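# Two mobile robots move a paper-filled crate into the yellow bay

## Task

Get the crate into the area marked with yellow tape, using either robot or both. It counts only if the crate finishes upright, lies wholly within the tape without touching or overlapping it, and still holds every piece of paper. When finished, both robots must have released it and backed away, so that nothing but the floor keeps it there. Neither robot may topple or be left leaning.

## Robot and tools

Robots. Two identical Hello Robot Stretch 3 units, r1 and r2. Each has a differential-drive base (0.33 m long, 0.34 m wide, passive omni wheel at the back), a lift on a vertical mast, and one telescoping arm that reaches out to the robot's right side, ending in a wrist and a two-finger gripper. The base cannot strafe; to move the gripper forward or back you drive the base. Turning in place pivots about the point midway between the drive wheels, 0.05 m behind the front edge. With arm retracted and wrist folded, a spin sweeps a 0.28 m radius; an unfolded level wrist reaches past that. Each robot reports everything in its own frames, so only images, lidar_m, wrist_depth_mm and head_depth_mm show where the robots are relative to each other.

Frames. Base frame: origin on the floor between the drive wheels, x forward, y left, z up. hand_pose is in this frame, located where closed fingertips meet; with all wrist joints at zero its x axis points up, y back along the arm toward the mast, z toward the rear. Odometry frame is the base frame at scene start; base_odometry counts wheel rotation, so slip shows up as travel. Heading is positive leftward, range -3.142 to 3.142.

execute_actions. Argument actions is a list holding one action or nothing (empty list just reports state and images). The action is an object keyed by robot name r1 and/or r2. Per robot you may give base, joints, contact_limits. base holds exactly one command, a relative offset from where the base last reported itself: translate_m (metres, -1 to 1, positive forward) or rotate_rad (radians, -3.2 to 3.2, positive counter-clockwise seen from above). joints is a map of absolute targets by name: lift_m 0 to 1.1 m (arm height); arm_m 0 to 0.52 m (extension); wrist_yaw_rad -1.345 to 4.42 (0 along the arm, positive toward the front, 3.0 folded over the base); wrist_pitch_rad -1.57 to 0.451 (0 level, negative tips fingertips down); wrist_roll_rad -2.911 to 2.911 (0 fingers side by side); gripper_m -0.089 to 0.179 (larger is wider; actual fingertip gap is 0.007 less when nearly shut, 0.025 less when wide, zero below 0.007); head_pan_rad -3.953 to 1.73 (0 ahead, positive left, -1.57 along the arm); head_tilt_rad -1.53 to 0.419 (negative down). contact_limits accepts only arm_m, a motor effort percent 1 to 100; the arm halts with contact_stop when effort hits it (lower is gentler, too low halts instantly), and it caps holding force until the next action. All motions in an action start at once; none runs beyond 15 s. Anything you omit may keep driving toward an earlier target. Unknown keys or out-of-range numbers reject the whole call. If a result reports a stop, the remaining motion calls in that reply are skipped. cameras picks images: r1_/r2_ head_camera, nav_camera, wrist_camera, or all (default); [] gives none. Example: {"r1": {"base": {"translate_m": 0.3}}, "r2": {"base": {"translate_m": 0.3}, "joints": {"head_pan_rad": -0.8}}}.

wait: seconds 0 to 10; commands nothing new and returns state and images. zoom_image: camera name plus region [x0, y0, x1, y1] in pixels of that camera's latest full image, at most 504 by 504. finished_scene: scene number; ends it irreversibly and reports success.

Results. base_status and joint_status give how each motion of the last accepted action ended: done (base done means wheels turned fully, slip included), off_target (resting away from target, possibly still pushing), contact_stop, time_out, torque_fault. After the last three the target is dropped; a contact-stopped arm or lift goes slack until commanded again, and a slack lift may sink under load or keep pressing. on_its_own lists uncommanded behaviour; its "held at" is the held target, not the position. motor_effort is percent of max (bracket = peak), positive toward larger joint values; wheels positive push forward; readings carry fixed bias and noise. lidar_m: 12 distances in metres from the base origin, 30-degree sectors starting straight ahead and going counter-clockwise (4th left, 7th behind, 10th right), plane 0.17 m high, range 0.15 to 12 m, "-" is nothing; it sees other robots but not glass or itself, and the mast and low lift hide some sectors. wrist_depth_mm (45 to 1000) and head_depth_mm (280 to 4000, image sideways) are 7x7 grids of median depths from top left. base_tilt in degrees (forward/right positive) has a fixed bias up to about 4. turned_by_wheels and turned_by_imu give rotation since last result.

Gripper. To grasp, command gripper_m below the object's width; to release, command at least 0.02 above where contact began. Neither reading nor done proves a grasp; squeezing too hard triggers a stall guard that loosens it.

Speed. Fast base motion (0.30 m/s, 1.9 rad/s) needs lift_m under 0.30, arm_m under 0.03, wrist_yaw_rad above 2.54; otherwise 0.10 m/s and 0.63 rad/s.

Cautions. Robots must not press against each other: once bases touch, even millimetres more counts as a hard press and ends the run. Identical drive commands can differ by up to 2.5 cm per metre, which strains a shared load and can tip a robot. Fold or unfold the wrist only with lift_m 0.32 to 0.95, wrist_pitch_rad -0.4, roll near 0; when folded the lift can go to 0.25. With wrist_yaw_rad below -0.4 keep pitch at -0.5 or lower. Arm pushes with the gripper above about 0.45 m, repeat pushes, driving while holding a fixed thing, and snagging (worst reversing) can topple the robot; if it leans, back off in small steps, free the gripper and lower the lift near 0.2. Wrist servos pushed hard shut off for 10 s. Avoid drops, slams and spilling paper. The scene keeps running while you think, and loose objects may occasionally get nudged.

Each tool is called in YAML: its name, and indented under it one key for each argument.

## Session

execute_actions:
  actions:
    - {"r1":{"joints":{"head_tilt_rad":-0.7}},"r2":{"joints":{"head_tilt_rad":-0.7}}}

Scene clock: 0.93 s.
r1.base_odometry: x=+0.000 y=+0.000 heading=+0.000 (m, m, rad; r1's odometry frame)
r1.turned_by_wheels: +0.000 (rad since the last result)
r1.turned_by_imu: +0.000 (rad since the last result)
r1.base_tilt: forward=-1.3 right=+1.0 (deg)
r1.lidar_m: 1.91 2.81 3.55 2.81 1.61 1.07 0.99 1.00 1.27 1.22 1.23 1.55
r1.head_depth_mm: 2511 2718 2656 2009 1629 1372 1182 / 2451 2760 2659 2025 1642 1390 1185 / 2453 2665 2565 2075 1660 1391 1201 / 2355 2604 2432 2078 1673 1398 1208 / 2397 2682 2768 2112 1689 1413 1209 / 2350 2654 2796 2130 1697 1418 1222 / 2343 2608 2778 2130 1717 1438 1233
r1.base_status: not commanded
r1.joint_positions: lift_m=+0.326 arm_m=+0.001 wrist_yaw_rad=+3.058 wrist_pitch_rad=-0.431 wrist_roll_rad=-0.001 gripper_m=+0.037 head_pan_rad=+0.004 head_tilt_rad=-0.691
r1.joint_status: all done
r1.motor_effort: left_wheel=+0(0) right_wheel=+0(0) lift_m=+32(32) arm_m=+0(0) wrist_yaw_rad=-1(1) wrist_pitch_rad=+6(6) wrist_roll_rad=+1(1) gripper_m=+1(1) head_pan_rad=+0(0) head_tilt_rad=-5(43) (%)
r1.hand_pose: x=-0.0027 y=+0.0760 z=+0.3363 quat_wxyz=(+0.180, +0.696, +0.122, +0.684) (m; r1's base frame)
r1.wrist_depth_mm: - - - - - - - / - - - - - - - / - - - - - - - / 993 973 - 917 888 844 852 / 748 748 - 716 720 683 671 / 627 614 605 591 - 560 560 / 525 517 - - 484 483 475
r2.base_odometry: x=+0.000 y=+0.000 heading=+0.000 (m, m, rad; r2's odometry frame)
r2.turned_by_wheels: +0.000 (rad since the last result)
r2.turned_by_imu: +0.000 (rad since the last result)
r2.base_tilt: forward=-0.3 right=+0.7 (deg)
r2.lidar_m: 1.42 3.12 3.49 2.03 2.04 1.17 1.02 1.02 0.82 0.70 0.70 0.82
r2.head_depth_mm: 1293 1359 1416 1500 1527 1359 1190 / 1597 1682 1788 1829 1590 1360 1190 / 2073 2244 2291 1927 1589 1364 1188 / 2967 3013 2432 1936 1605 1359 1192 / 3245 3350 2463 1932 1593 1358 1188 / 3108 3336 2457 1938 1599 1361 1190 / 3101 3241 2448 1931 1604 1367 1189
r2.base_status: not commanded
r2.joint_positions: lift_m=+0.358 arm_m=-0.003 wrist_yaw_rad=+2.984 wrist_pitch_rad=-0.363 wrist_roll_rad=+0.000 gripper_m=+0.037 head_pan_rad=-0.019 head_tilt_rad=-0.691
r2.joint_status: all done
r2.motor_effort: left_wheel=+0(0) right_wheel=-1(1) lift_m=+23(23) arm_m=+0(0) wrist_yaw_rad=+0(0) wrist_pitch_rad=+4(4) wrist_roll_rad=+0(0) gripper_m=+0(1) head_pan_rad=+0(0) head_tilt_rad=-3(26) (%)
r2.hand_pose: x=+0.0150 y=+0.0858 z=+0.3834 quat_wxyz=(+0.182, +0.703, +0.073, +0.683) (m; r2's base frame)
r2.wrist_depth_mm: - - - - - - - / - - - - - - - / - - - - - - - / 893 - 957 969 - - - / 720 725 818 780 812 820 851 / 600 603 - 629 672 663 678 / 516 525 524 546 539 572 576
pictures: r1_head_camera (sideways: a quarter turn clockwise sets it upright), r1_nav_camera (sideways: a quarter turn counterclockwise sets it upright), r1_wrist_camera, r2_head_camera (sideways: a quarter turn clockwise sets it upright), r2_nav_camera (sideways: a quarter turn counterclockwise sets it upright), r2_wrist_camera
Images, in order (width x height): r1_head_camera 896x504, r1_nav_camera 672x504, r1_wrist_camera 644x364, r2_head_camera 896x504, r2_nav_camera 672x504, r2_wrist_camera 644x364.

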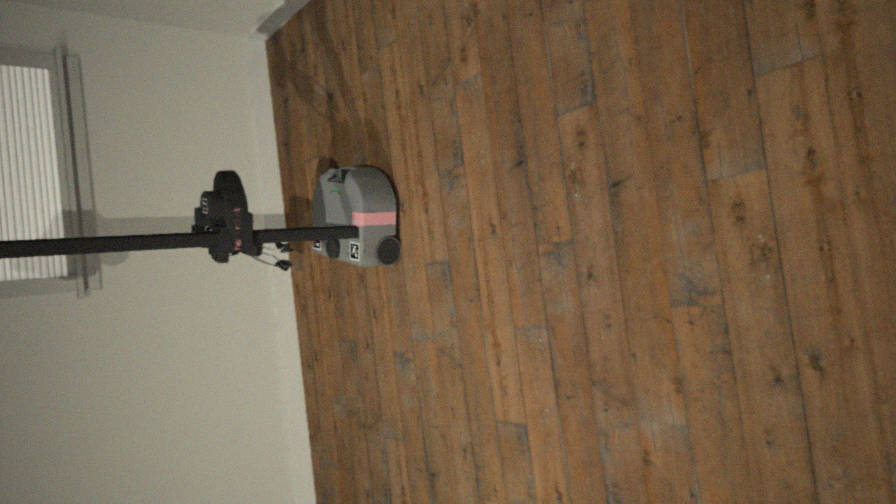

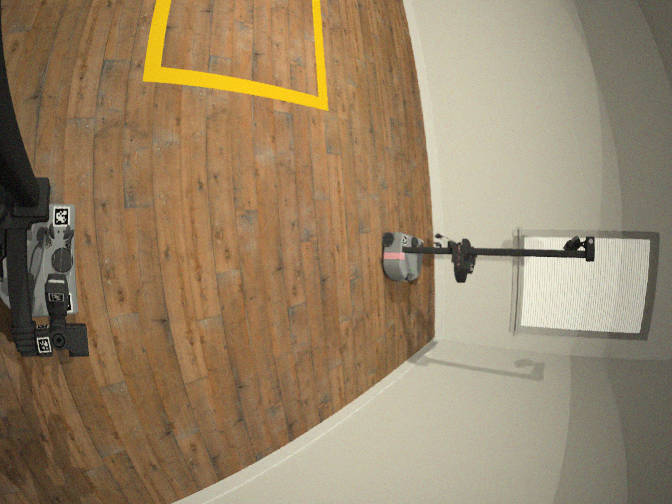

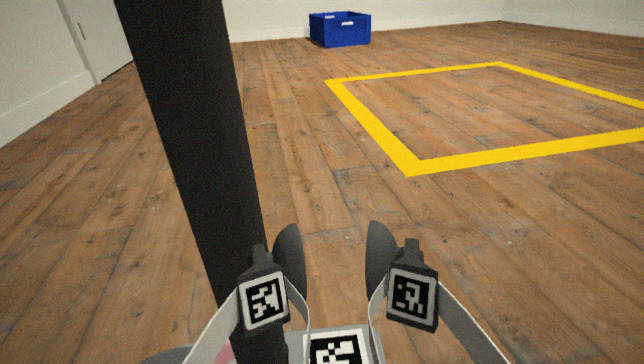

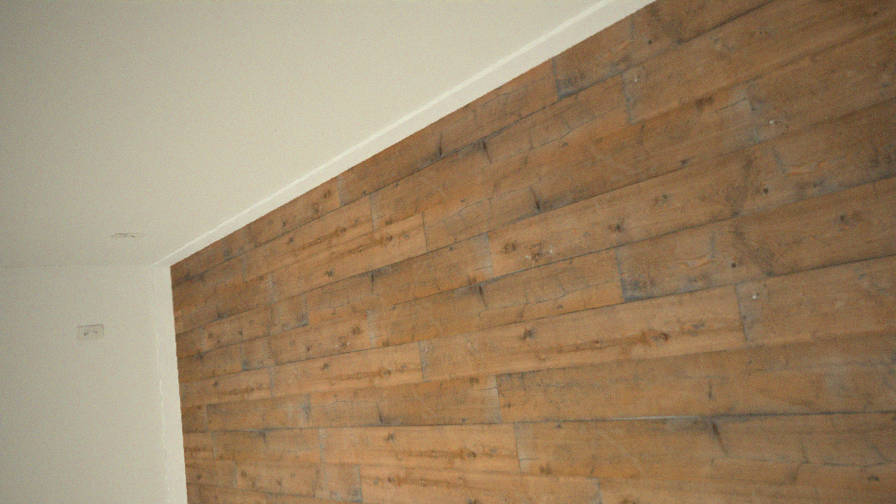

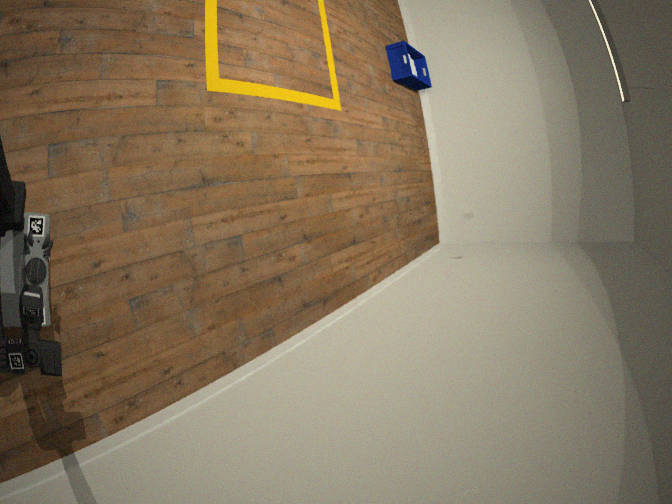

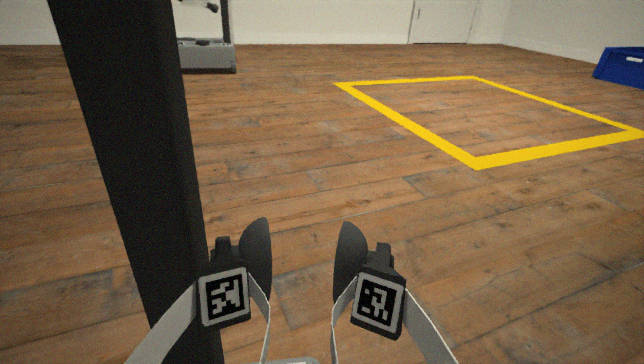

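execute_actions:
  actions:
    - {"r1":{"base":{"rotate_rad":1.77},"joints":{"lift_m":0.28,"head_pan_rad":-0.3,"head_tilt_rad":-0.9}}}
  cameras: []

execute_actions:
  actions:
    - {"r1":{"base":{"translate_m":1}}}
  cameras: []

execute_actions:
  actions:
    - {"r1":{"base":{"translate_m":1}}}
  cameras: ["r1_nav_camera","r1_head_camera"]

Scene clock: 8.63 s.
r1.base_odometry: x=+0.000 y=+0.000 heading=+1.770 (m, m, rad; r1's odometry frame)
r1.turned_by_wheels: +1.770 (rad since the last result)
r1.turned_by_imu: +1.762 (rad since the last result)
r1.base_tilt: forward=-1.2 right=+1.0 (deg)
r1.lidar_m: 2.93 1.31 1.01 0.99 1.05 1.25 1.22 1.30 1.88 1.91 2.94 2.81
r1.head_depth_mm: 3117 2380 1940 1636 1420 1254 1121 / 3109 2441 1946 1664 1428 1254 1118 / 2833 2454 1999 1670 1438 1265 1133 / 2978 2477 1997 1683 1452 1267 1136 / 3170 2496 2032 1689 1459 1280 1139 / 3084 2549 2033 1703 1472 1295 1151 / 3087 2572 2065 1726 1478 1299 1155
r1.base_status: done
r1.joint_positions: lift_m=+0.280 arm_m=+0.001 wrist_yaw_rad=+3.058 wrist_pitch_rad=-0.431 wrist_roll_rad=-0.001 gripper_m=+0.037 head_pan_rad=-0.293 head_tilt_rad=-0.889
r1.joint_status: all done
r1.motor_effort: left_wheel=-3(10) right_wheel=+2(14) lift_m=+24(28) arm_m=+0(0) wrist_yaw_rad=-1(1) wrist_pitch_rad=+7(7) wrist_roll_rad=+0(0) gripper_m=+0(0) head_pan_rad=-5(35) head_tilt_rad=-5(25) (%)
r1.hand_pose: x=-0.0027 y=+0.0759 z=+0.2900 quat_wxyz=(+0.180, +0.696, +0.123, +0.684) (m; r1's base frame)
r1.wrist_depth_mm: 980 978 988 975 983 984 959 / - - - - - - - / - - - - - - - / 894 865 - 825 792 763 752 / 686 672 - 640 652 614 591 / 558 541 540 542 - 508 501 / 471 490 - - 429 439 432
r2.base_odometry: x=+0.000 y=+0.000 heading=+0.000 (m, m, rad; r2's odometry frame)
r2.turned_by_wheels: +0.000 (rad since the last result)
r2.turned_by_imu: -0.001 (rad since the last result)
r2.base_tilt: forward=-0.3 right=+0.7 (deg)
r2.lidar_m: 1.41 3.14 3.51 2.03 2.04 1.18 1.02 1.02 0.82 0.70 0.70 0.82
r2.head_depth_mm: 1296 1352 1425 1493 1519 1366 1189 / 1594 1691 1791 1821 1599 1362 1184 / 2072 2236 2278 1940 1603 1362 1185 / 2970 3030 2435 1926 1609 1365 1186 / 3222 3331 2426 1937 1596 1364 1191 / 3136 3354 2449 1935 1599 1366 1189 / 3110 3291 2457 1936 1598 1362 1185
r2.base_status: not commanded
r2.joint_positions: lift_m=+0.358 arm_m=-0.003 wrist_yaw_rad=+2.984 wrist_pitch_rad=-0.363 wrist_roll_rad=+0.000 gripper_m=+0.037 head_pan_rad=-0.019 head_tilt_rad=-0.691
r2.joint_status: not commanded
r2.motor_effort: left_wheel=+0(1) right_wheel=-1(1) lift_m=+23(23) arm_m=+0(0) wrist_yaw_rad=+0(1) wrist_pitch_rad=+4(4) wrist_roll_rad=+0(1) gripper_m=+0(1) head_pan_rad=+0(0) head_tilt_rad=-3(3) (%)
r2.hand_pose: x=+0.0150 y=+0.0858 z=+0.3834 quat_wxyz=(+0.182, +0.703, +0.073, +0.683) (m; r2's base frame)
r2.wrist_depth_mm: - - - - - - - / - - - - - - - / - - - - - - - / 889 - 931 955 - - - / 713 725 796 788 816 822 852 / 599 608 - 640 661 673 687 / 521 526 524 542 545 563 585
pictures: none
No camera images: the call's "cameras" was empty. Leave "cameras" out to get every camera's image.

Scene clock: 13.73 s.
r1.base_odometry: x=-0.198 y=+0.980 heading=+1.770 (m, m, rad; r1's odometry frame)
r1.turned_by_wheels: +0.000 (rad since the last result)
r1.turned_by_imu: +0.002 (rad since the last result)
r1.base_tilt: forward=-1.2 right=+1.0 (deg)
r1.lidar_m: 2.54 1.21 0.93 0.91 0.97 1.42 2.21 2.36 2.32 2.85 3.02 1.88
r1.head_depth_mm: 2564 2225 1961 1634 1413 1251 1116 / 2439 2169 1968 1642 1428 1255 1118 / 2410 2294 1993 1664 1443 1263 1129 / 2364 2467 2023 1671 1449 1272 1133 / 2328 2496 2021 1693 1468 1281 1141 / 2271 2434 2058 1700 1467 1284 1147 / 2216 2442 2074 1726 1485 1295 1161
r1.base_status: done
r1.joint_positions: lift_m=+0.280 arm_m=+0.001 wrist_yaw_rad=+3.058 wrist_pitch_rad=-0.431 wrist_roll_rad=-0.001 gripper_m=+0.037 head_pan_rad=-0.293 head_tilt_rad=-0.890
r1.joint_status: not commanded
r1.motor_effort: left_wheel=-3(8) right_wheel=+3(13) lift_m=+24(24) arm_m=+0(0) wrist_yaw_rad=+0(0) wrist_pitch_rad=+7(7) wrist_roll_rad=+1(1) gripper_m=+0(0) head_pan_rad=-5(5) head_tilt_rad=-5(7) (%)
r1.hand_pose: x=-0.0027 y=+0.0759 z=+0.2900 quat_wxyz=(+0.180, +0.696, +0.123, +0.684) (m; r1's base frame)
r1.wrist_depth_mm: 891 905 888 884 893 888 875 / 981 976 960 985 965 985 978 / - - - - - - 994 / 888 850 - 808 793 769 749 / 681 671 - 645 656 611 602 / 551 544 541 543 - 509 498 / 472 481 - - 432 438 430
r2.base_odometry: x=+0.000 y=+0.000 heading=+0.000 (m, m, rad; r2's odometry frame)
r2.turned_by_wheels: +0.000 (rad since the last result)
r2.turned_by_imu: -0.001 (rad since the last result)
r2.base_tilt: forward=-0.3 right=+0.7 (deg)
r2.lidar_m: 1.41 3.15 2.44 2.42 2.04 1.18 1.02 1.02 0.82 0.71 0.71 0.82
r2.head_depth_mm: 1289 1356 1426 1503 1518 1363 1189 / 1589 1678 1792 1805 1600 1358 1185 / 2074 2262 2259 1943 1595 1356 1187 / 2969 3028 2450 1928 1590 1362 1189 / 3192 3321 2471 1944 1602 1361 1189 / 3144 3340 2435 1926 1597 1367 1192 / 3080 3277 2457 1934 1594 1368 1183
r2.base_status: not commanded
r2.joint_positions: lift_m=+0.358 arm_m=-0.003 wrist_yaw_rad=+2.984 wrist_pitch_rad=-0.363 wrist_roll_rad=+0.000 gripper_m=+0.037 head_pan_rad=-0.019 head_tilt_rad=-0.691
r2.joint_status: not commanded
r2.motor_effort: left_wheel=+0(1) right_wheel=-1(1) lift_m=+23(23) arm_m=+0(0) wrist_yaw_rad=-1(0) wrist_pitch_rad=+4(4) wrist_roll_rad=+0(0) gripper_m=+1(0) head_pan_rad=+0(1) head_tilt_rad=-3(3) (%)
r2.hand_pose: x=+0.0150 y=+0.0858 z=+0.3834 quat_wxyz=(+0.182, +0.703, +0.073, +0.683) (m; r2's base frame)
r2.wrist_depth_mm: - - - - - - - / - - - - - - - / - - - - - - - / 880 - 951 966 - - - / 720 727 799 776 816 800 836 / 603 594 - 640 672 669 677 / 516 526 524 546 542 568 583
pictures: none
No camera images: the call's "cameras" was empty. Leave "cameras" out to get every camera's image.

Scene clock: 18.83 s.
r1.base_odometry: x=-0.395 y=+1.961 heading=+1.770 (m, m, rad; r1's odometry frame)
r1.turned_by_wheels: +0.000 (rad since the last result)
r1.turned_by_imu: +0.002 (rad since the last result)
r1.base_tilt: forward=-1.3 right=+1.0 (deg)
r1.lidar_m: 1.55 1.07 0.82 0.83 0.88 1.30 3.19 3.07 2.99 2.92 1.05 1.14
r1.head_depth_mm: 1541 1813 1737 1604 1421 1250 1123 / 1503 1758 1921 1660 1429 1255 1117 / 1469 1690 1917 1673 1449 1268 1125 / 1427 1661 1916 1678 1456 1276 1136 / 1398 1607 1857 1702 1454 1280 1146 / 1368 1573 1846 1710 1470 1290 1147 / 1340 1529 1785 1712 1485 1296 1156
r1.base_status: done
r1.joint_positions: lift_m=+0.280 arm_m=+0.001 wrist_yaw_rad=+3.058 wrist_pitch_rad=-0.431 wrist_roll_rad=-0.001 gripper_m=+0.037 head_pan_rad=-0.293 head_tilt_rad=-0.890
r1.joint_status: not commanded
r1.motor_effort: left_wheel=-3(10) right_wheel=+3(13) lift_m=+24(24) arm_m=+0(0) wrist_yaw_rad=+0(0) wrist_pitch_rad=+7(7) wrist_roll_rad=+0(0) gripper_m=+1(1) head_pan_rad=-4(4) head_tilt_rad=-7(5) (%)
r1.hand_pose: x=-0.0027 y=+0.0759 z=+0.2900 quat_wxyz=(+0.180, +0.696, +0.123, +0.684) (m; r1's base frame)
r1.wrist_depth_mm: 830 810 819 811 789 802 793 / 888 880 874 884 873 859 846 / 971 949 960 978 927 943 917 / 884 851 - 802 782 773 746 / 679 669 - 643 637 607 607 / 556 544 539 537 - 504 498 / 471 487 - - 432 437 434
r2.base_odometry: x=+0.000 y=+0.000 heading=+0.000 (m, m, rad; r2's odometry frame)
r2.turned_by_wheels: +0.000 (rad since the last result)
r2.turned_by_imu: -0.001 (rad since the last result)
r2.base_tilt: forward=-0.3 right=+0.7 (deg)
r2.lidar_m: 1.41 3.15 3.06 3.02 2.03 1.17 1.02 1.02 0.82 0.70 0.71 0.82
r2.head_depth_mm: 1289 1352 1421 1494 1520 1362 1184 / 1592 1681 1787 1822 1596 1367 1185 / 2078 2231 2288 1927 1598 1355 1190 / 2996 3027 2437 1931 1601 1358 1191 / 3230 3364 2445 1935 1600 1366 1186 / 3151 3340 2446 1943 1604 1365 1188 / 3103 3278 2450 1943 1599 1357 1189
r2.base_status: not commanded
r2.joint_positions: lift_m=+0.358 arm_m=-0.003 wrist_yaw_rad=+2.984 wrist_pitch_rad=-0.363 wrist_roll_rad=+0.000 gripper_m=+0.037 head_pan_rad=-0.019 head_tilt_rad=-0.691
r2.joint_status: not commanded
r2.motor_effort: left_wheel=-1(0) right_wheel=-1(1) lift_m=+22(23) arm_m=+0(0) wrist_yaw_rad=-1(0) wrist_pitch_rad=+4(4) wrist_roll_rad=+0(0) gripper_m=+0(1) head_pan_rad=-1(1) head_tilt_rad=-3(3) (%)
r2.hand_pose: x=+0.0150 y=+0.0858 z=+0.3834 quat_wxyz=(+0.182, +0.703, +0.073, +0.683) (m; r2's base frame)
r2.wrist_depth_mm: - - - - - - - / - - - - - - - / - - - - - - - / 910 - 961 981 - - - / 733 733 806 775 800 818 840 / 607 609 - 632 658 675 691 / 514 517 520 549 544 574 576
pictures: r1_head_camera (sideways: a quarter turn clockwise sets it upright), r1_nav_camera (sideways: a quarter turn counterclockwise sets it upright)
Images, in order (width x height): r1_head_camera 896x504, r1_nav_camera 672x504.

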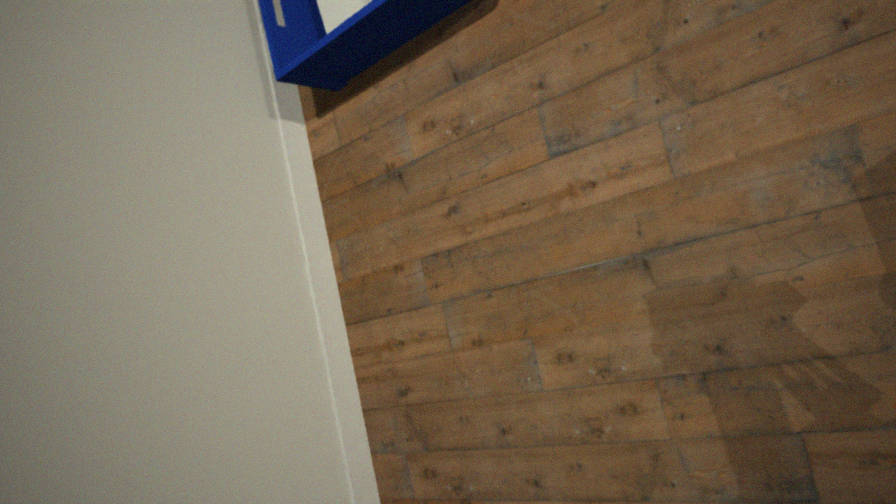

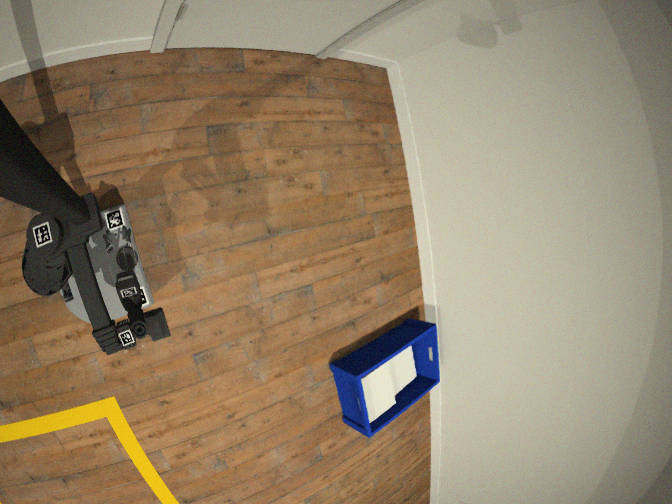

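execute_actions:
  actions:
    - {"r1":{"base":{"rotate_rad":-0.25}}}
  cameras: []

execute_actions:
  actions:
    - {"r1":{"base":{"translate_m":1}}}
  cameras: []

execute_actions:
  actions:
    - {"r1":{"base":{"translate_m":0.22}}}
  cameras: []

execute_actions:
  actions:
    - {"r1":{"base":{"rotate_rad":-1.45},"joints":{"lift_m":0.45,"head_pan_rad":0,"head_tilt_rad":-1.2}}}
  cameras: ["r1_nav_camera"]

Scene clock: 24.80 s.
r1.base_odometry: x=-0.395 y=+1.961 heading=+1.520 (m, m, rad; r1's odometry frame)
r1.turned_by_wheels: -0.250 (rad since the last result)
r1.turned_by_imu: -0.249 (rad since the last result)
r1.base_tilt: forward=-1.3 right=+1.0 (deg)
r1.lidar_m: 1.55 1.45 0.90 0.82 0.84 1.03 2.02 3.23 3.01 2.93 1.34 1.05
r1.head_depth_mm: 1847 2171 1687 1575 1416 1249 1118 / 1741 1985 1798 1577 1425 1256 1122 / 1657 1904 1818 1674 1434 1266 1130 / 1556 1805 1961 1688 1450 1270 1137 / 1498 1708 1916 1696 1459 1290 1147 / 1423 1618 1860 1702 1466 1292 1151 / 1357 1525 1766 1725 1488 1296 1156
r1.base_status: done
r1.joint_positions: lift_m=+0.280 arm_m=+0.001 wrist_yaw_rad=+3.058 wrist_pitch_rad=-0.431 wrist_roll_rad=-0.001 gripper_m=+0.037 head_pan_rad=-0.293 head_tilt_rad=-0.890
r1.joint_status: not commanded
r1.motor_effort: left_wheel=+3(13) right_wheel=-3(8) lift_m=+24(24) arm_m=+0(0) wrist_yaw_rad=-1(0) wrist_pitch_rad=+6(7) wrist_roll_rad=+0(1) gripper_m=+0(0) head_pan_rad=-4(5) head_tilt_rad=-6(5) (%)
r1.hand_pose: x=-0.0027 y=+0.0759 z=+0.2900 quat_wxyz=(+0.180, +0.696, +0.123, +0.684) (m; r1's base frame)
r1.wrist_depth_mm: 702 722 791 821 875 941 - / 742 796 874 886 966 - - / 791 848 932 945 - - - / 821 863 - 807 803 778 757 / 690 665 - 643 650 615 605 / 551 543 538 542 - 509 503 / 473 489 - - 433 439 429
r2.base_odometry: x=+0.000 y=+0.000 heading=+0.000 (m, m, rad; r2's odometry frame)
r2.turned_by_wheels: +0.000 (rad since the last result)
r2.turned_by_imu: -0.001 (rad since the last result)
r2.base_tilt: forward=-0.3 right=+0.7 (deg)
r2.lidar_m: 1.42 3.15 3.07 3.01 2.03 1.17 1.02 1.02 0.82 0.71 0.70 0.82
r2.head_depth_mm: 1292 1350 1420 1493 1519 1359 1185 / 1594 1684 1799 1823 1608 1364 1182 / 2084 2232 2289 1928 1602 1361 1180 / 2964 3017 2456 1942 1602 1365 1193 / 3207 3340 2446 1932 1602 1359 1184 / 3162 3332 2456 1944 1595 1359 1185 / 3073 3254 2463 1929 1598 1359 1190
r2.base_status: not commanded
r2.joint_positions: lift_m=+0.358 arm_m=-0.003 wrist_yaw_rad=+2.984 wrist_pitch_rad=-0.363 wrist_roll_rad=+0.000 gripper_m=+0.037 head_pan_rad=-0.019 head_tilt_rad=-0.691
r2.joint_status: not commanded
r2.motor_effort: left_wheel=-1(0) right_wheel=-1(1) lift_m=+22(23) arm_m=+0(0) wrist_yaw_rad=-1(0) wrist_pitch_rad=+4(4) wrist_roll_rad=+0(0) gripper_m=-1(0) head_pan_rad=+0(0) head_tilt_rad=-3(3) (%)
r2.hand_pose: x=+0.0150 y=+0.0858 z=+0.3834 quat_wxyz=(+0.182, +0.703, +0.073, +0.683) (m; r2's base frame)
r2.wrist_depth_mm: - - - - - - - / - - - - - - - / - - - - - - - / 895 - 950 973 - - - / 734 748 813 770 807 807 847 / 611 609 - 645 659 673 676 / 519 520 526 551 539 567 576
pictures: none
No camera images: the call's "cameras" was empty. Leave "cameras" out to get every camera's image.

Scene clock: 29.90 s.
r1.base_odometry: x=-0.344 y=+2.959 heading=+1.520 (m, m, rad; r1's odometry frame)
r1.turned_by_wheels: +0.000 (rad since the last result)
r1.turned_by_imu: +0.002 (rad since the last result)
r1.base_tilt: forward=-1.2 right=+1.0 (deg)
r1.lidar_m: 0.57 0.57 0.70 0.97 0.99 1.21 2.44 4.21 3.05 0.57 0.57 0.63
r1.head_depth_mm: 637 753 927 1199 1394 1227 1110 / 602 706 852 1074 1368 1259 1120 / 570 660 785 977 1279 1265 1133 / 540 623 735 895 1149 1276 1139 / 514 587 687 824 1034 1243 1146 / 491 557 646 767 941 1202 1150 / 469 530 609 713 863 1094 1155
r1.base_status: done
r1.joint_positions: lift_m=+0.280 arm_m=+0.001 wrist_yaw_rad=+3.058 wrist_pitch_rad=-0.431 wrist_roll_rad=-0.001 gripper_m=+0.037 head_pan_rad=-0.293 head_tilt_rad=-0.890
r1.joint_status: not commanded
r1.motor_effort: left_wheel=+3(15) right_wheel=-3(8) lift_m=+24(24) arm_m=+0(0) wrist_yaw_rad=+0(0) wrist_pitch_rad=+7(7) wrist_roll_rad=+0(1) gripper_m=+0(1) head_pan_rad=-5(5) head_tilt_rad=-5(6) (%)
r1.hand_pose: x=-0.0027 y=+0.0759 z=+0.2900 quat_wxyz=(+0.180, +0.696, +0.123, +0.684) (m; r1's base frame)
r1.wrist_depth_mm: 807 842 944 - - 738 548 / 881 931 - - - 773 561 / 944 970 - - - 789 575 / 889 844 - 815 793 731 594 / 682 668 - 634 651 610 574 / 558 546 535 548 - 507 507 / 476 491 - - 430 435 433
r2.base_odometry: x=+0.000 y=+0.000 heading=+0.000 (m, m, rad; r2's odometry frame)
r2.turned_by_wheels: +0.000 (rad since the last result)
r2.turned_by_imu: -0.001 (rad since the last result)
r2.base_tilt: forward=-0.3 right=+0.7 (deg)
r2.lidar_m: 1.42 3.15 3.48 3.03 2.04 1.18 1.02 1.01 0.82 0.70 0.70 0.82
r2.head_depth_mm: 1294 1358 1418 1494 1525 1362 1182 / 1586 1690 1793 1828 1594 1363 1188 / 2076 2237 2282 1934 1590 1357 1188 / 3009 3048 2460 1938 1595 1360 1186 / 3211 3393 2464 1935 1599 1365 1189 / 3158 3335 2450 1943 1594 1364 1187 / 3110 3255 2448 1940 1597 1367 1187
r2.base_status: not commanded
r2.joint_positions: lift_m=+0.358 arm_m=-0.003 wrist_yaw_rad=+2.984 wrist_pitch_rad=-0.363 wrist_roll_rad=+0.000 gripper_m=+0.037 head_pan_rad=-0.019 head_tilt_rad=-0.691
r2.joint_status: not commanded
r2.motor_effort: left_wheel=+0(0) right_wheel=-1(1) lift_m=+23(23) arm_m=+0(0) wrist_yaw_rad=-1(0) wrist_pitch_rad=+4(5) wrist_roll_rad=+0(0) gripper_m=+0(0) head_pan_rad=+1(0) head_tilt_rad=-3(3) (%)
r2.hand_pose: x=+0.0150 y=+0.0858 z=+0.3834 quat_wxyz=(+0.182, +0.703, +0.073, +0.683) (m; r2's base frame)
r2.wrist_depth_mm: - - - - - - - / - - - - - - - / - - - - - - - / 883 - 945 969 - - - / 717 735 790 786 806 819 843 / 601 616 - 632 659 667 695 / 520 530 527 549 545 573 580
pictures: none
No camera images: the call's "cameras" was empty. Leave "cameras" out to get every camera's image.

Scene clock: 32.27 s.
r1.base_odometry: x=-0.333 y=+3.179 heading=+1.520 (m, m, rad; r1's odometry frame)
r1.turned_by_wheels: +0.000 (rad since the last result)
r1.turned_by_imu: +0.000 (rad since the last result)
r1.base_tilt: forward=-1.2 right=+1.0 (deg)
r1.lidar_m: 0.35 0.35 0.43 0.86 1.02 1.25 2.54 3.89 0.58 0.52 0.52 0.38
r1.head_depth_mm: 374 442 544 703 992 1237 1113 / 352 412 500 631 858 1198 1130 / 334 387 462 573 753 1097 1131 / 317 365 430 524 673 933 1133 / 301 344 402 483 607 813 1093 / 292 326 379 448 552 720 1030 / 286 310 356 419 507 644 879
r1.base_status: done
r1.joint_positions: lift_m=+0.280 arm_m=+0.001 wrist_yaw_rad=+3.058 wrist_pitch_rad=-0.431 wrist_roll_rad=-0.001 gripper_m=+0.037 head_pan_rad=-0.293 head_tilt_rad=-0.890
r1.joint_status: not commanded
r1.motor_effort: left_wheel=+2(13) right_wheel=-3(7) lift_m=+24(25) arm_m=+0(0) wrist_yaw_rad=-1(0) wrist_pitch_rad=+7(7) wrist_roll_rad=+0(0) gripper_m=+1(1) head_pan_rad=-5(5) head_tilt_rad=-6(6) (%)
r1.hand_pose: x=-0.0027 y=+0.0759 z=+0.2900 quat_wxyz=(+0.180, +0.696, +0.123, +0.684) (m; r1's base frame)
r1.wrist_depth_mm: 861 882 974 - 705 458 345 / 905 937 - - 742 474 354 / 974 - - - 774 493 363 / 896 861 - 813 735 511 369 / 691 665 - 639 644 522 382 / 561 551 540 541 - 492 391 / 476 484 - - 434 438 394
r2.base_odometry: x=+0.000 y=+0.000 heading=+0.000 (m, m, rad; r2's odometry frame)
r2.turned_by_wheels: +0.000 (rad since the last result)
r2.turned_by_imu: -0.001 (rad since the last result)
r2.base_tilt: forward=-0.3 right=+0.7 (deg)
r2.lidar_m: 1.42 3.12 3.49 3.01 2.04 1.18 1.02 1.02 0.82 0.71 0.71 0.82
r2.head_depth_mm: 1287 1356 1419 1500 1521 1358 1188 / 1593 1694 1797 1824 1592 1364 1187 / 2071 2229 2274 1924 1600 1361 1187 / 3000 3007 2455 1931 1589 1362 1187 / 3204 3335 2439 1944 1601 1359 1186 / 3140 3363 2445 1938 1596 1360 1188 / 3102 3272 2444 1945 1599 1367 1188
r2.base_status: not commanded
r2.joint_positions: lift_m=+0.358 arm_m=-0.003 wrist_yaw_rad=+2.984 wrist_pitch_rad=-0.363 wrist_roll_rad=+0.000 gripper_m=+0.037 head_pan_rad=-0.019 head_tilt_rad=-0.691
r2.joint_status: not commanded
r2.motor_effort: left_wheel=+0(1) right_wheel=-1(1) lift_m=+22(23) arm_m=+0(1) wrist_yaw_rad=-1(1) wrist_pitch_rad=+4(4) wrist_roll_rad=+0(0) gripper_m=-1(1) head_pan_rad=+0(0) head_tilt_rad=-3(3) (%)
r2.hand_pose: x=+0.0150 y=+0.0858 z=+0.3834 quat_wxyz=(+0.182, +0.703, +0.073, +0.683) (m; r2's base frame)
r2.wrist_depth_mm: - - - - - - - / - - - - - - - / - - - - - - - / 891 - 970 - - - - / 715 734 806 788 819 819 854 / 606 612 - 637 661 672 694 / 514 524 523 547 540 572 573
pictures: none
No camera images: the call's "cameras" was empty. Leave "cameras" out to get every camera's image.

Scene clock: 35.40 s.
r1.base_odometry: x=-0.333 y=+3.179 heading=+0.070 (m, m, rad; r1's odometry frame)
r1.turned_by_wheels: -1.450 (rad since the last result)
r1.turned_by_imu: -1.449 (rad since the last result)
r1.base_tilt: forward=-1.2 right=+1.0 (deg)
r1.lidar_m: 0.52 0.52 0.37 0.35 0.36 0.48 1.02 1.04 1.38 3.43 4.09 0.56
r1.head_depth_mm: 1797 1614 1290 1325 1263 1190 - / 1796 1625 1305 1330 1268 1191 - / 1810 1645 1346 1311 1283 1207 - / 1837 1669 1366 1315 1292 1213 - / 1852 1677 1412 1362 1296 1205 - / 1822 1630 1496 1380 1278 1188 1137 / 1277 1187 1115 1049 997 946 895
r1.base_status: done
r1.joint_positions: lift_m=+0.450 arm_m=+0.001 wrist_yaw_rad=+3.058 wrist_pitch_rad=-0.431 wrist_roll_rad=-0.001 gripper_m=+0.037 head_pan_rad=-0.007 head_tilt_rad=-1.186
r1.joint_status: all done
r1.motor_effort: left_wheel=+3(10) right_wheel=-3(8) lift_m=+39(40) arm_m=+0(0) wrist_yaw_rad=+0(1) wrist_pitch_rad=+7(7) wrist_roll_rad=+1(1) gripper_m=+1(1) head_pan_rad=+3(34) head_tilt_rad=-7(33) (%)
r1.hand_pose: x=-0.0027 y=+0.0759 z=+0.4594 quat_wxyz=(+0.180, +0.696, +0.123, +0.684) (m; r1's base frame)
r1.wrist_depth_mm: 326 332 347 358 370 384 401 / 349 359 378 388 400 421 440 / 378 392 411 423 443 460 486 / 410 432 - 463 488 510 542 / 450 476 - 523 546 579 601 / 501 521 543 595 - 633 677 / 554 571 586 620 609 617 614
r2.base_odometry: x=+0.000 y=+0.000 heading=+0.000 (m, m, rad; r2's odometry frame)
r2.turned_by_wheels: +0.000 (rad since the last result)
r2.turned_by_imu: -0.001 (rad since the last result)
r2.base_tilt: forward=-0.3 right=+0.7 (deg)
r2.lidar_m: 1.42 3.12 3.49 3.02 2.04 1.17 1.01 1.01 0.82 0.71 0.71 0.82
r2.head_depth_mm: 1290 1354 1417 1497 1526 1361 1188 / 1590 1682 1795 1817 1598 1356 1187 / 2070 2217 2281 1927 1596 1357 1185 / 2997 3045 2450 1924 1598 1360 1187 / 3200 3350 2443 1937 1595 1363 1187 / 3149 3318 2435 1931 1595 1357 1191 / 3093 3268 2453 1931 1598 1365 1191
r2.base_status: not commanded
r2.joint_positions: lift_m=+0.358 arm_m=-0.003 wrist_yaw_rad=+2.984 wrist_pitch_rad=-0.363 wrist_roll_rad=+0.000 gripper_m=+0.037 head_pan_rad=-0.019 head_tilt_rad=-0.691
r2.joint_status: not commanded
r2.motor_effort: left_wheel=-1(0) right_wheel=-1(1) lift_m=+23(23) arm_m=+0(0) wrist_yaw_rad=-1(1) wrist_pitch_rad=+4(4) wrist_roll_rad=+0(0) gripper_m=-1(0) head_pan_rad=+0(0) head_tilt_rad=-2(2) (%)
r2.hand_pose: x=+0.0150 y=+0.0858 z=+0.3834 quat_wxyz=(+0.182, +0.703, +0.073, +0.683) (m; r2's base frame)
r2.wrist_depth_mm: - - - - - - - / - - - - - - - / - - - - - - - / 887 - 952 977 - - - / 725 728 813 780 796 812 843 / 608 607 - 642 659 668 690 / 512 523 521 545 543 568 577
pictures: r1_nav_camera (sideways: a quarter turn counterclockwise sets it upright)
Images, in order (width x height): r1_nav_camera 672x504.

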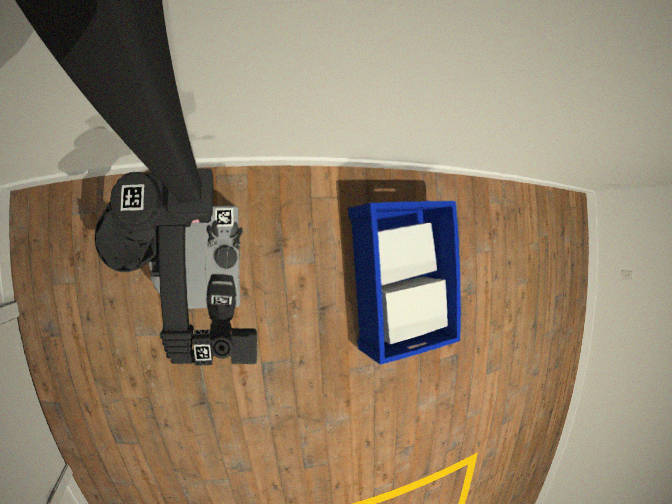

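execute_actions:
  actions:
    - {"r1":{"base":{"rotate_rad":0.22}}}
  cameras: []

execute_actions:
  actions:
    - {"r1":{"base":{"translate_m":0.75}}}
  cameras: ["r1_nav_camera"]

execute_actions:
  actions:
    - {"r1":{"base":{"translate_m":0.6}}}
  cameras: ["r1_nav_camera"]

Scene clock: 40.67 s.
r1.base_odometry: x=-0.333 y=+3.179 heading=+0.290 (m, m, rad; r1's odometry frame)
r1.turned_by_wheels: +0.220 (rad since the last result)
r1.turned_by_imu: +0.220 (rad since the last result)
r1.base_tilt: forward=-1.3 right=+1.0 (deg)
r1.lidar_m: 0.52 0.43 0.35 0.35 0.39 0.61 1.01 1.12 1.81 4.41 0.65 0.53
r1.head_depth_mm: 1788 1616 1278 1237 1261 1193 - / 1801 1626 1341 1299 1273 1186 - / 1812 1643 1354 1311 1275 1214 - / 1791 1676 1466 1349 1292 1215 - / 1300 1406 1473 1384 1289 1204 - / 933 981 1038 1101 1170 1182 1147 / 723 753 785 822 862 911 949
r1.base_status: done
r1.joint_positions: lift_m=+0.450 arm_m=+0.001 wrist_yaw_rad=+3.058 wrist_pitch_rad=-0.431 wrist_roll_rad=-0.001 gripper_m=+0.037 head_pan_rad=-0.007 head_tilt_rad=-1.186
r1.joint_status: not commanded
r1.motor_effort: left_wheel=-2(8) right_wheel=+3(10) lift_m=+39(39) arm_m=-1(0) wrist_yaw_rad=-1(0) wrist_pitch_rad=+7(7) wrist_roll_rad=+1(1) gripper_m=+0(1) head_pan_rad=+4(4) head_tilt_rad=-8(7) (%)
r1.hand_pose: x=-0.0027 y=+0.0759 z=+0.4594 quat_wxyz=(+0.180, +0.696, +0.123, +0.684) (m; r1's base frame)
r1.wrist_depth_mm: 383 383 365 357 351 342 332 / 419 412 396 387 379 371 362 / 464 457 433 424 414 403 395 / 515 501 - 464 455 443 433 / 575 558 - 521 501 492 475 / 666 638 625 590 - 550 533 / 674 660 649 616 616 577 583
r2.base_odometry: x=+0.000 y=+0.000 heading=+0.000 (m, m, rad; r2's odometry frame)
r2.turned_by_wheels: +0.000 (rad since the last result)
r2.turned_by_imu: -0.001 (rad since the last result)
r2.base_tilt: forward=-0.3 right=+0.7 (deg)
r2.lidar_m: 1.42 3.14 3.49 3.01 2.04 1.17 1.02 1.02 0.82 0.70 0.70 0.82
r2.head_depth_mm: 1290 1348 1419 1495 1522 1365 1192 / 1598 1689 1802 1814 1600 1363 1191 / 2084 2265 2269 1929 1602 1367 1187 / 2950 3013 2423 1933 1597 1366 1187 / 3193 3335 2440 1931 1593 1359 1185 / 3134 3345 2428 1933 1597 1362 1187 / 3104 3274 2456 1937 1596 1360 1186
r2.base_status: not commanded
r2.joint_positions: lift_m=+0.358 arm_m=-0.003 wrist_yaw_rad=+2.984 wrist_pitch_rad=-0.363 wrist_roll_rad=+0.000 gripper_m=+0.037 head_pan_rad=-0.019 head_tilt_rad=-0.691
r2.joint_status: not commanded
r2.motor_effort: left_wheel=+0(0) right_wheel=-1(1) lift_m=+23(23) arm_m=+0(0) wrist_yaw_rad=-1(0) wrist_pitch_rad=+4(4) wrist_roll_rad=+0(0) gripper_m=+0(0) head_pan_rad=+0(0) head_tilt_rad=-3(3) (%)
r2.hand_pose: x=+0.0150 y=+0.0858 z=+0.3834 quat_wxyz=(+0.182, +0.703, +0.073, +0.683) (m; r2's base frame)
r2.wrist_depth_mm: - - - - - - - / - - - - - - - / - - - - - - - / 892 - 948 969 - - - / 720 722 804 779 803 824 838 / 605 600 - 644 647 676 688 / 524 530 517 547 539 575 585
pictures: none
No camera images: the call's "cameras" was empty. Leave "cameras" out to get every camera's image.

Scene clock: 49.30 s.
r1.base_odometry: x=+0.385 y=+3.393 heading=+0.289 (m, m, rad; r1's odometry frame)
r1.turned_by_wheels: -0.001 (rad since the last result)
r1.turned_by_imu: -0.322 (rad since the last result)
r1.base_tilt: forward=-1.2 right=+1.0 (deg)
r1.lidar_m: - - 0.30 0.28 0.28 0.34 0.70 1.71 2.16 0.19 0.15 -
r1.head_depth_mm: 1783 1617 1480 1371 1107 1087 - / 1801 1647 1500 1376 1174 1132 - / 1797 1640 1498 1380 1172 1121 - / 1824 1638 1509 1391 1275 1198 - / 1839 1666 1505 1389 1291 1205 - / 1861 1685 1514 1378 1223 1080 981 / 1554 1289 1104 959 854 771 692
r1.base_status: translate_m off_target (by the wheels' count: +0.7498 of +0.7500)
r1.joint_positions: lift_m=+0.450 arm_m=+0.001 wrist_yaw_rad=+3.058 wrist_pitch_rad=-0.432 wrist_roll_rad=-0.001 gripper_m=+0.037 head_pan_rad=-0.006 head_tilt_rad=-1.187
r1.joint_status: not commanded
r1.on_its_own: right_wheel is at rest, and its effort (+70) is outside its rest range (-18 to +18)
r1.motor_effort: left_wheel=+11(33) right_wheel=+70(89) lift_m=+35(39) arm_m=-1(1) wrist_yaw_rad=-1(1) wrist_pitch_rad=+7(8) wrist_roll_rad=+1(1) gripper_m=+1(1) head_pan_rad=+4(4) head_tilt_rad=-7(8) (%)
r1.hand_pose: x=-0.0027 y=+0.0758 z=+0.4593 quat_wxyz=(+0.181, +0.696, +0.123, +0.684) (m; r1's base frame)
r1.wrist_depth_mm: 247 255 278 290 310 330 356 / 265 276 301 316 337 364 395 / 283 297 327 344 370 407 432 / 305 323 - 380 407 451 495 / 332 355 - 422 461 511 571 / 362 393 417 481 - 580 642 / 403 438 462 534 588 618 607
r2.base_odometry: x=+0.000 y=+0.000 heading=+0.000 (m, m, rad; r2's odometry frame)
r2.turned_by_wheels: +0.000 (rad since the last result)
r2.turned_by_imu: -0.002 (rad since the last result)
r2.base_tilt: forward=-0.3 right=+0.7 (deg)
r2.lidar_m: 1.42 3.04 3.49 3.04 2.04 1.17 1.02 1.02 0.82 0.71 0.70 0.82
r2.head_depth_mm: 1292 1346 1415 1494 1508 1364 1185 / 1591 1675 1806 1819 1598 1364 1189 / 2071 2249 2267 1946 1601 1364 1190 / 2945 3008 2461 1931 1591 1363 1188 / 3172 3348 2434 1937 1600 1359 1189 / 3169 3360 2465 1928 1600 1370 1190 / 3108 3297 2450 1940 1591 1359 1187
r2.base_status: not commanded
r2.joint_positions: lift_m=+0.358 arm_m=-0.003 wrist_yaw_rad=+2.984 wrist_pitch_rad=-0.363 wrist_roll_rad=+0.000 gripper_m=+0.037 head_pan_rad=-0.019 head_tilt_rad=-0.691
r2.joint_status: not commanded
r2.motor_effort: left_wheel=+0(0) right_wheel=-1(1) lift_m=+23(23) arm_m=+0(0) wrist_yaw_rad=-1(1) wrist_pitch_rad=+4(5) wrist_roll_rad=+0(0) gripper_m=+0(1) head_pan_rad=-1(1) head_tilt_rad=-2(3) (%)
r2.hand_pose: x=+0.0150 y=+0.0858 z=+0.3834 quat_wxyz=(+0.182, +0.703, +0.073, +0.683) (m; r2's base frame)
r2.wrist_depth_mm: - - - - - - - / - - - - - - - / - - - - - - - / 903 - 963 970 996 - - / 715 736 816 777 800 815 841 / 597 611 - 636 666 671 686 / 521 527 524 553 541 567 570
pictures: r1_nav_camera (sideways: a quarter turn counterclockwise sets it upright)
Images, in order (width x height): r1_nav_camera 672x504.

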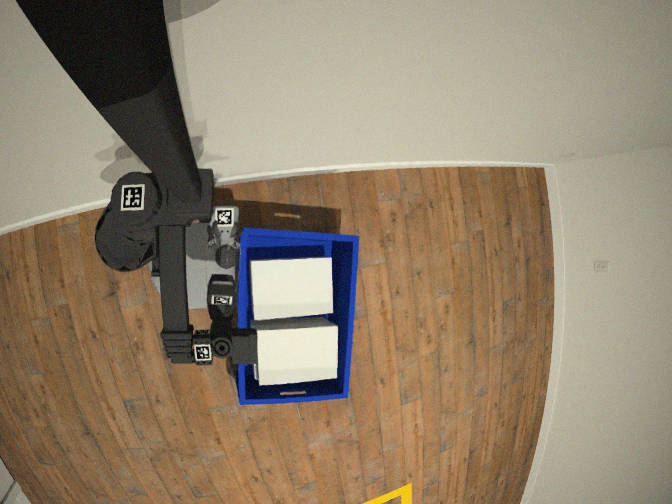

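Scene clock: 56.23 s.
r1.base_odometry: x=+0.960 y=+3.564 heading=+0.288 (m, m, rad; r1's odometry frame)
r1.turned_by_wheels: -0.001 (rad since the last result)
r1.turned_by_imu: -0.508 (rad since the last result)
r1.base_tilt: forward=-1.2 right=+1.0 (deg)
r1.lidar_m: - - 0.79 0.52 0.48 0.48 0.61 1.25 2.20 0.19 0.15 -
r1.head_depth_mm: 1781 1616 1472 1361 1104 1080 - / 1801 1620 1493 1374 1148 1150 - / 1817 1652 1497 1375 1170 1116 - / 1830 1646 1513 1387 1237 1190 - / 1811 1663 1525 1397 1289 1193 - / 1774 1676 1532 1407 1300 1207 1143 / 1664 1687 1543 1418 1309 1215 1141
r1.base_status: translate_m off_target (by the wheels' count: +0.5998 of +0.6000)
r1.joint_positions: lift_m=+0.450 arm_m=+0.001 wrist_yaw_rad=+3.058 wrist_pitch_rad=-0.432 wrist_roll_rad=-0.001 gripper_m=+0.037 head_pan_rad=-0.006 head_tilt_rad=-1.187
r1.joint_status: not commanded
r1.on_its_own: right_wheel is at rest, and its effort (+68) is outside its rest range (-18 to +18)
r1.motor_effort: left_wheel=+14(25) right_wheel=+68(71) lift_m=+36(35) arm_m=-1(0) wrist_yaw_rad=+1(1) wrist_pitch_rad=+7(7) wrist_roll_rad=+0(1) gripper_m=+0(1) head_pan_rad=+4(3) head_tilt_rad=-6(8) (%)
r1.hand_pose: x=-0.0027 y=+0.0758 z=+0.4593 quat_wxyz=(+0.181, +0.696, +0.123, +0.684) (m; r1's base frame)
r1.wrist_depth_mm: 368 402 524 623 832 - - / 382 425 566 674 928 - - / 399 454 617 723 - - - / 420 493 - 803 - - - / 445 525 - 849 906 867 851 / 470 552 640 748 - 721 714 / 495 591 640 642 616 626 610
r2.base_odometry: x=+0.000 y=+0.000 heading=+0.000 (m, m, rad; r2's odometry frame)
r2.turned_by_wheels: +0.000 (rad since the last result)
r2.turned_by_imu: -0.002 (rad since the last result)
r2.base_tilt: forward=-0.3 right=+0.7 (deg)
r2.lidar_m: 1.41 2.74 3.50 3.02 2.03 1.18 1.02 1.02 0.82 0.71 0.71 0.82
r2.head_depth_mm: 1294 1351 1425 1496 1517 1358 1184 / 1595 1684 1802 1817 1597 1361 1190 / 2070 2249 2271 1932 1598 1362 1190 / 2974 3018 2436 1938 1592 1358 1186 / 3211 3330 2454 1936 1599 1365 1189 / 3143 3330 2455 1943 1596 1363 1192 / 3062 3325 2456 1945 1595 1365 1187
r2.base_status: not commanded
r2.joint_positions: lift_m=+0.358 arm_m=-0.003 wrist_yaw_rad=+2.984 wrist_pitch_rad=-0.363 wrist_roll_rad=+0.000 gripper_m=+0.037 head_pan_rad=-0.019 head_tilt_rad=-0.691
r2.joint_status: not commanded
r2.motor_effort: left_wheel=+0(1) right_wheel=-1(1) lift_m=+23(23) arm_m=+0(0) wrist_yaw_rad=+0(0) wrist_pitch_rad=+4(4) wrist_roll_rad=+0(0) gripper_m=+0(0) head_pan_rad=+0(1) head_tilt_rad=-3(3) (%)
r2.hand_pose: x=+0.0150 y=+0.0858 z=+0.3834 quat_wxyz=(+0.182, +0.703, +0.073, +0.683) (m; r2's base frame)
r2.wrist_depth_mm: - - - - - - - / - - - - - - - / - - - - - - - / 888 - 974 - - - - / 710 734 791 781 797 822 850 / 599 609 - 627 673 672 689 / 512 527 528 549 538 575 583
pictures: r1_nav_camera (sideways: a quarter turn counterclockwise sets it upright)
Images, in order (width x height): r1_nav_camera 672x504.

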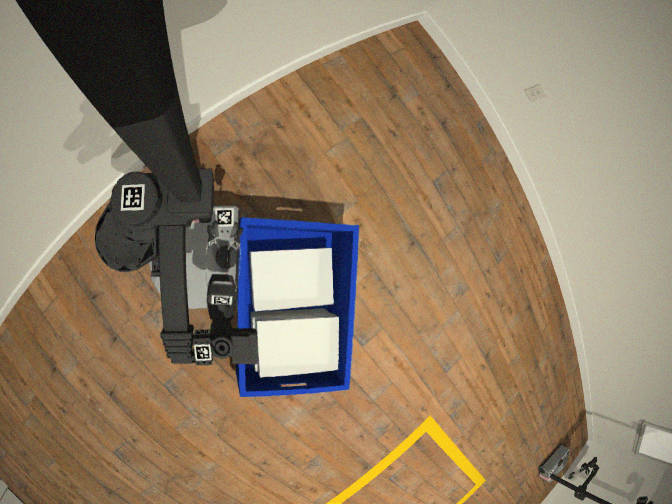

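execute_actions:
  actions:
    - {"r1":{"base":{"translate_m":0.7},"joints":{"head_pan_rad":-0.6,"head_tilt_rad":-1.0}}}
  cameras: ["r1_nav_camera","r1_head_camera"]

Scene clock: 69.67 s.
r1.base_odometry: x=+1.631 y=+3.762 heading=+0.287 (m, m, rad; r1's odometry frame)
r1.turned_by_wheels: -0.001 (rad since the last result)
r1.turned_by_imu: -0.523 (rad since the last result)
r1.base_tilt: forward=-1.3 right=+1.0 (deg)
r1.lidar_m: - - 1.21 1.21 1.05 0.96 0.98 1.22 2.52 0.19 0.15 -
r1.head_depth_mm: 2406 2007 1728 1505 1335 1126 - / 2420 2015 1727 1528 1173 1081 - / 2469 2043 1752 1524 1172 1095 1060 / 2478 2072 1782 1541 1236 1123 1051 / 2522 2086 1774 1561 1366 1133 1089 / 2555 2108 1792 1570 1383 1137 1100 / 2505 2146 1829 1576 1402 1252 1136
r1.base_status: translate_m off_target (by the wheels' count: +0.6998 of +0.7000)
r1.joint_positions: lift_m=+0.450 arm_m=+0.001 wrist_yaw_rad=+3.058 wrist_pitch_rad=-0.432 wrist_roll_rad=-0.001 gripper_m=+0.037 head_pan_rad=-0.593 head_tilt_rad=-1.001
r1.joint_status: all done
r1.on_its_own: right_wheel is at rest, and its effort (+68) is outside its rest range (-18 to +18)
r1.motor_effort: left_wheel=+16(29) right_wheel=+68(73) lift_m=+35(35) arm_m=+0(1) wrist_yaw_rad=+0(1) wrist_pitch_rad=+7(7) wrist_roll_rad=+0(1) gripper_m=+0(0) head_pan_rad=-4(50) head_tilt_rad=+1(17) (%)
r1.hand_pose: x=-0.0027 y=+0.0758 z=+0.4593 quat_wxyz=(+0.181, +0.696, +0.123, +0.684) (m; r1's base frame)
r1.wrist_depth_mm: 864 - - - - - 985 / 892 - - - - - - / 908 - - - - - - / 910 - - - - - - / 892 950 - 918 915 875 869 / 788 775 776 752 - 728 708 / 669 657 653 635 619 615 612
r2.base_odometry: x=+0.000 y=+0.000 heading=+0.000 (m, m, rad; r2's odometry frame)
r2.turned_by_wheels: +0.000 (rad since the last result)
r2.turned_by_imu: -0.002 (rad since the last result)
r2.base_tilt: forward=-0.3 right=+0.7 (deg)
r2.lidar_m: 1.42 2.33 3.50 3.02 2.04 1.18 1.01 1.02 0.81 0.70 0.71 0.82
r2.head_depth_mm: 1293 1350 1423 1493 1517 1360 1186 / 1591 1688 1790 1824 1597 1363 1186 / 2072 2244 2284 1939 1602 1357 1190 / 2987 3025 2443 1941 1595 1363 1187 / 3188 3338 2440 1933 1590 1369 1192 / 3159 3349 2434 1930 1604 1360 1190 / 3117 3267 2342 1933 1597 1365 1189
r2.base_status: not commanded
r2.joint_positions: lift_m=+0.358 arm_m=-0.003 wrist_yaw_rad=+2.984 wrist_pitch_rad=-0.363 wrist_roll_rad=+0.000 gripper_m=+0.037 head_pan_rad=-0.019 head_tilt_rad=-0.691
r2.joint_status: not commanded
r2.motor_effort: left_wheel=+0(1) right_wheel=-1(1) lift_m=+22(23) arm_m=+0(0) wrist_yaw_rad=-1(0) wrist_pitch_rad=+4(4) wrist_roll_rad=+0(0) gripper_m=+0(1) head_pan_rad=+0(0) head_tilt_rad=-3(3) (%)
r2.hand_pose: x=+0.0150 y=+0.0858 z=+0.3834 quat_wxyz=(+0.182, +0.703, +0.073, +0.683) (m; r2's base frame)
r2.wrist_depth_mm: - - - - - - - / - - - - - - - / - - - - - - - / 919 - 953 994 - - - / 723 719 821 772 794 806 847 / 595 611 - 633 675 673 695 / 519 523 527 548 545 566 577
pictures: r1_head_camera (sideways: a quarter turn clockwise sets it upright), r1_nav_camera (sideways: a quarter turn counterclockwise sets it upright)
Images, in order (width x height): r1_head_camera 896x504, r1_nav_camera 672x504.

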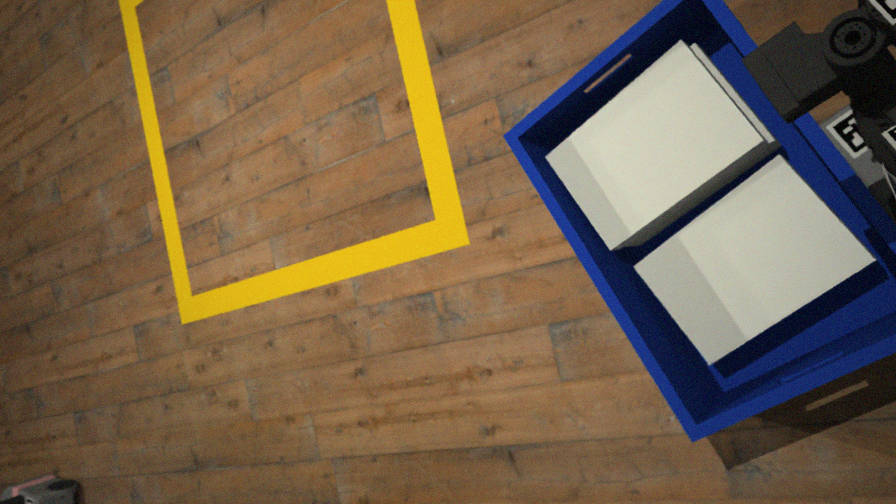

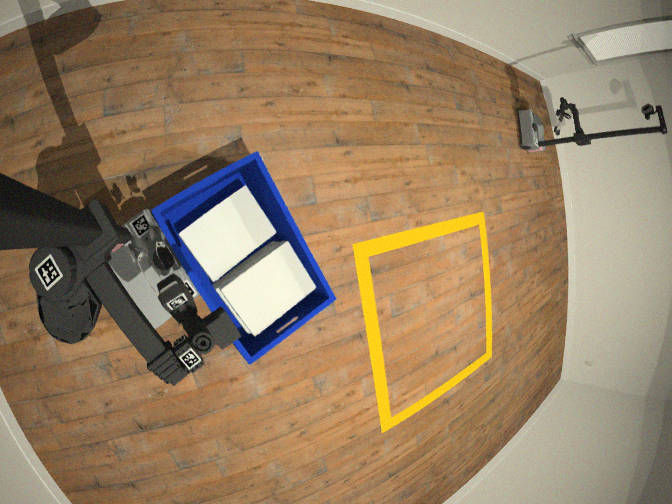

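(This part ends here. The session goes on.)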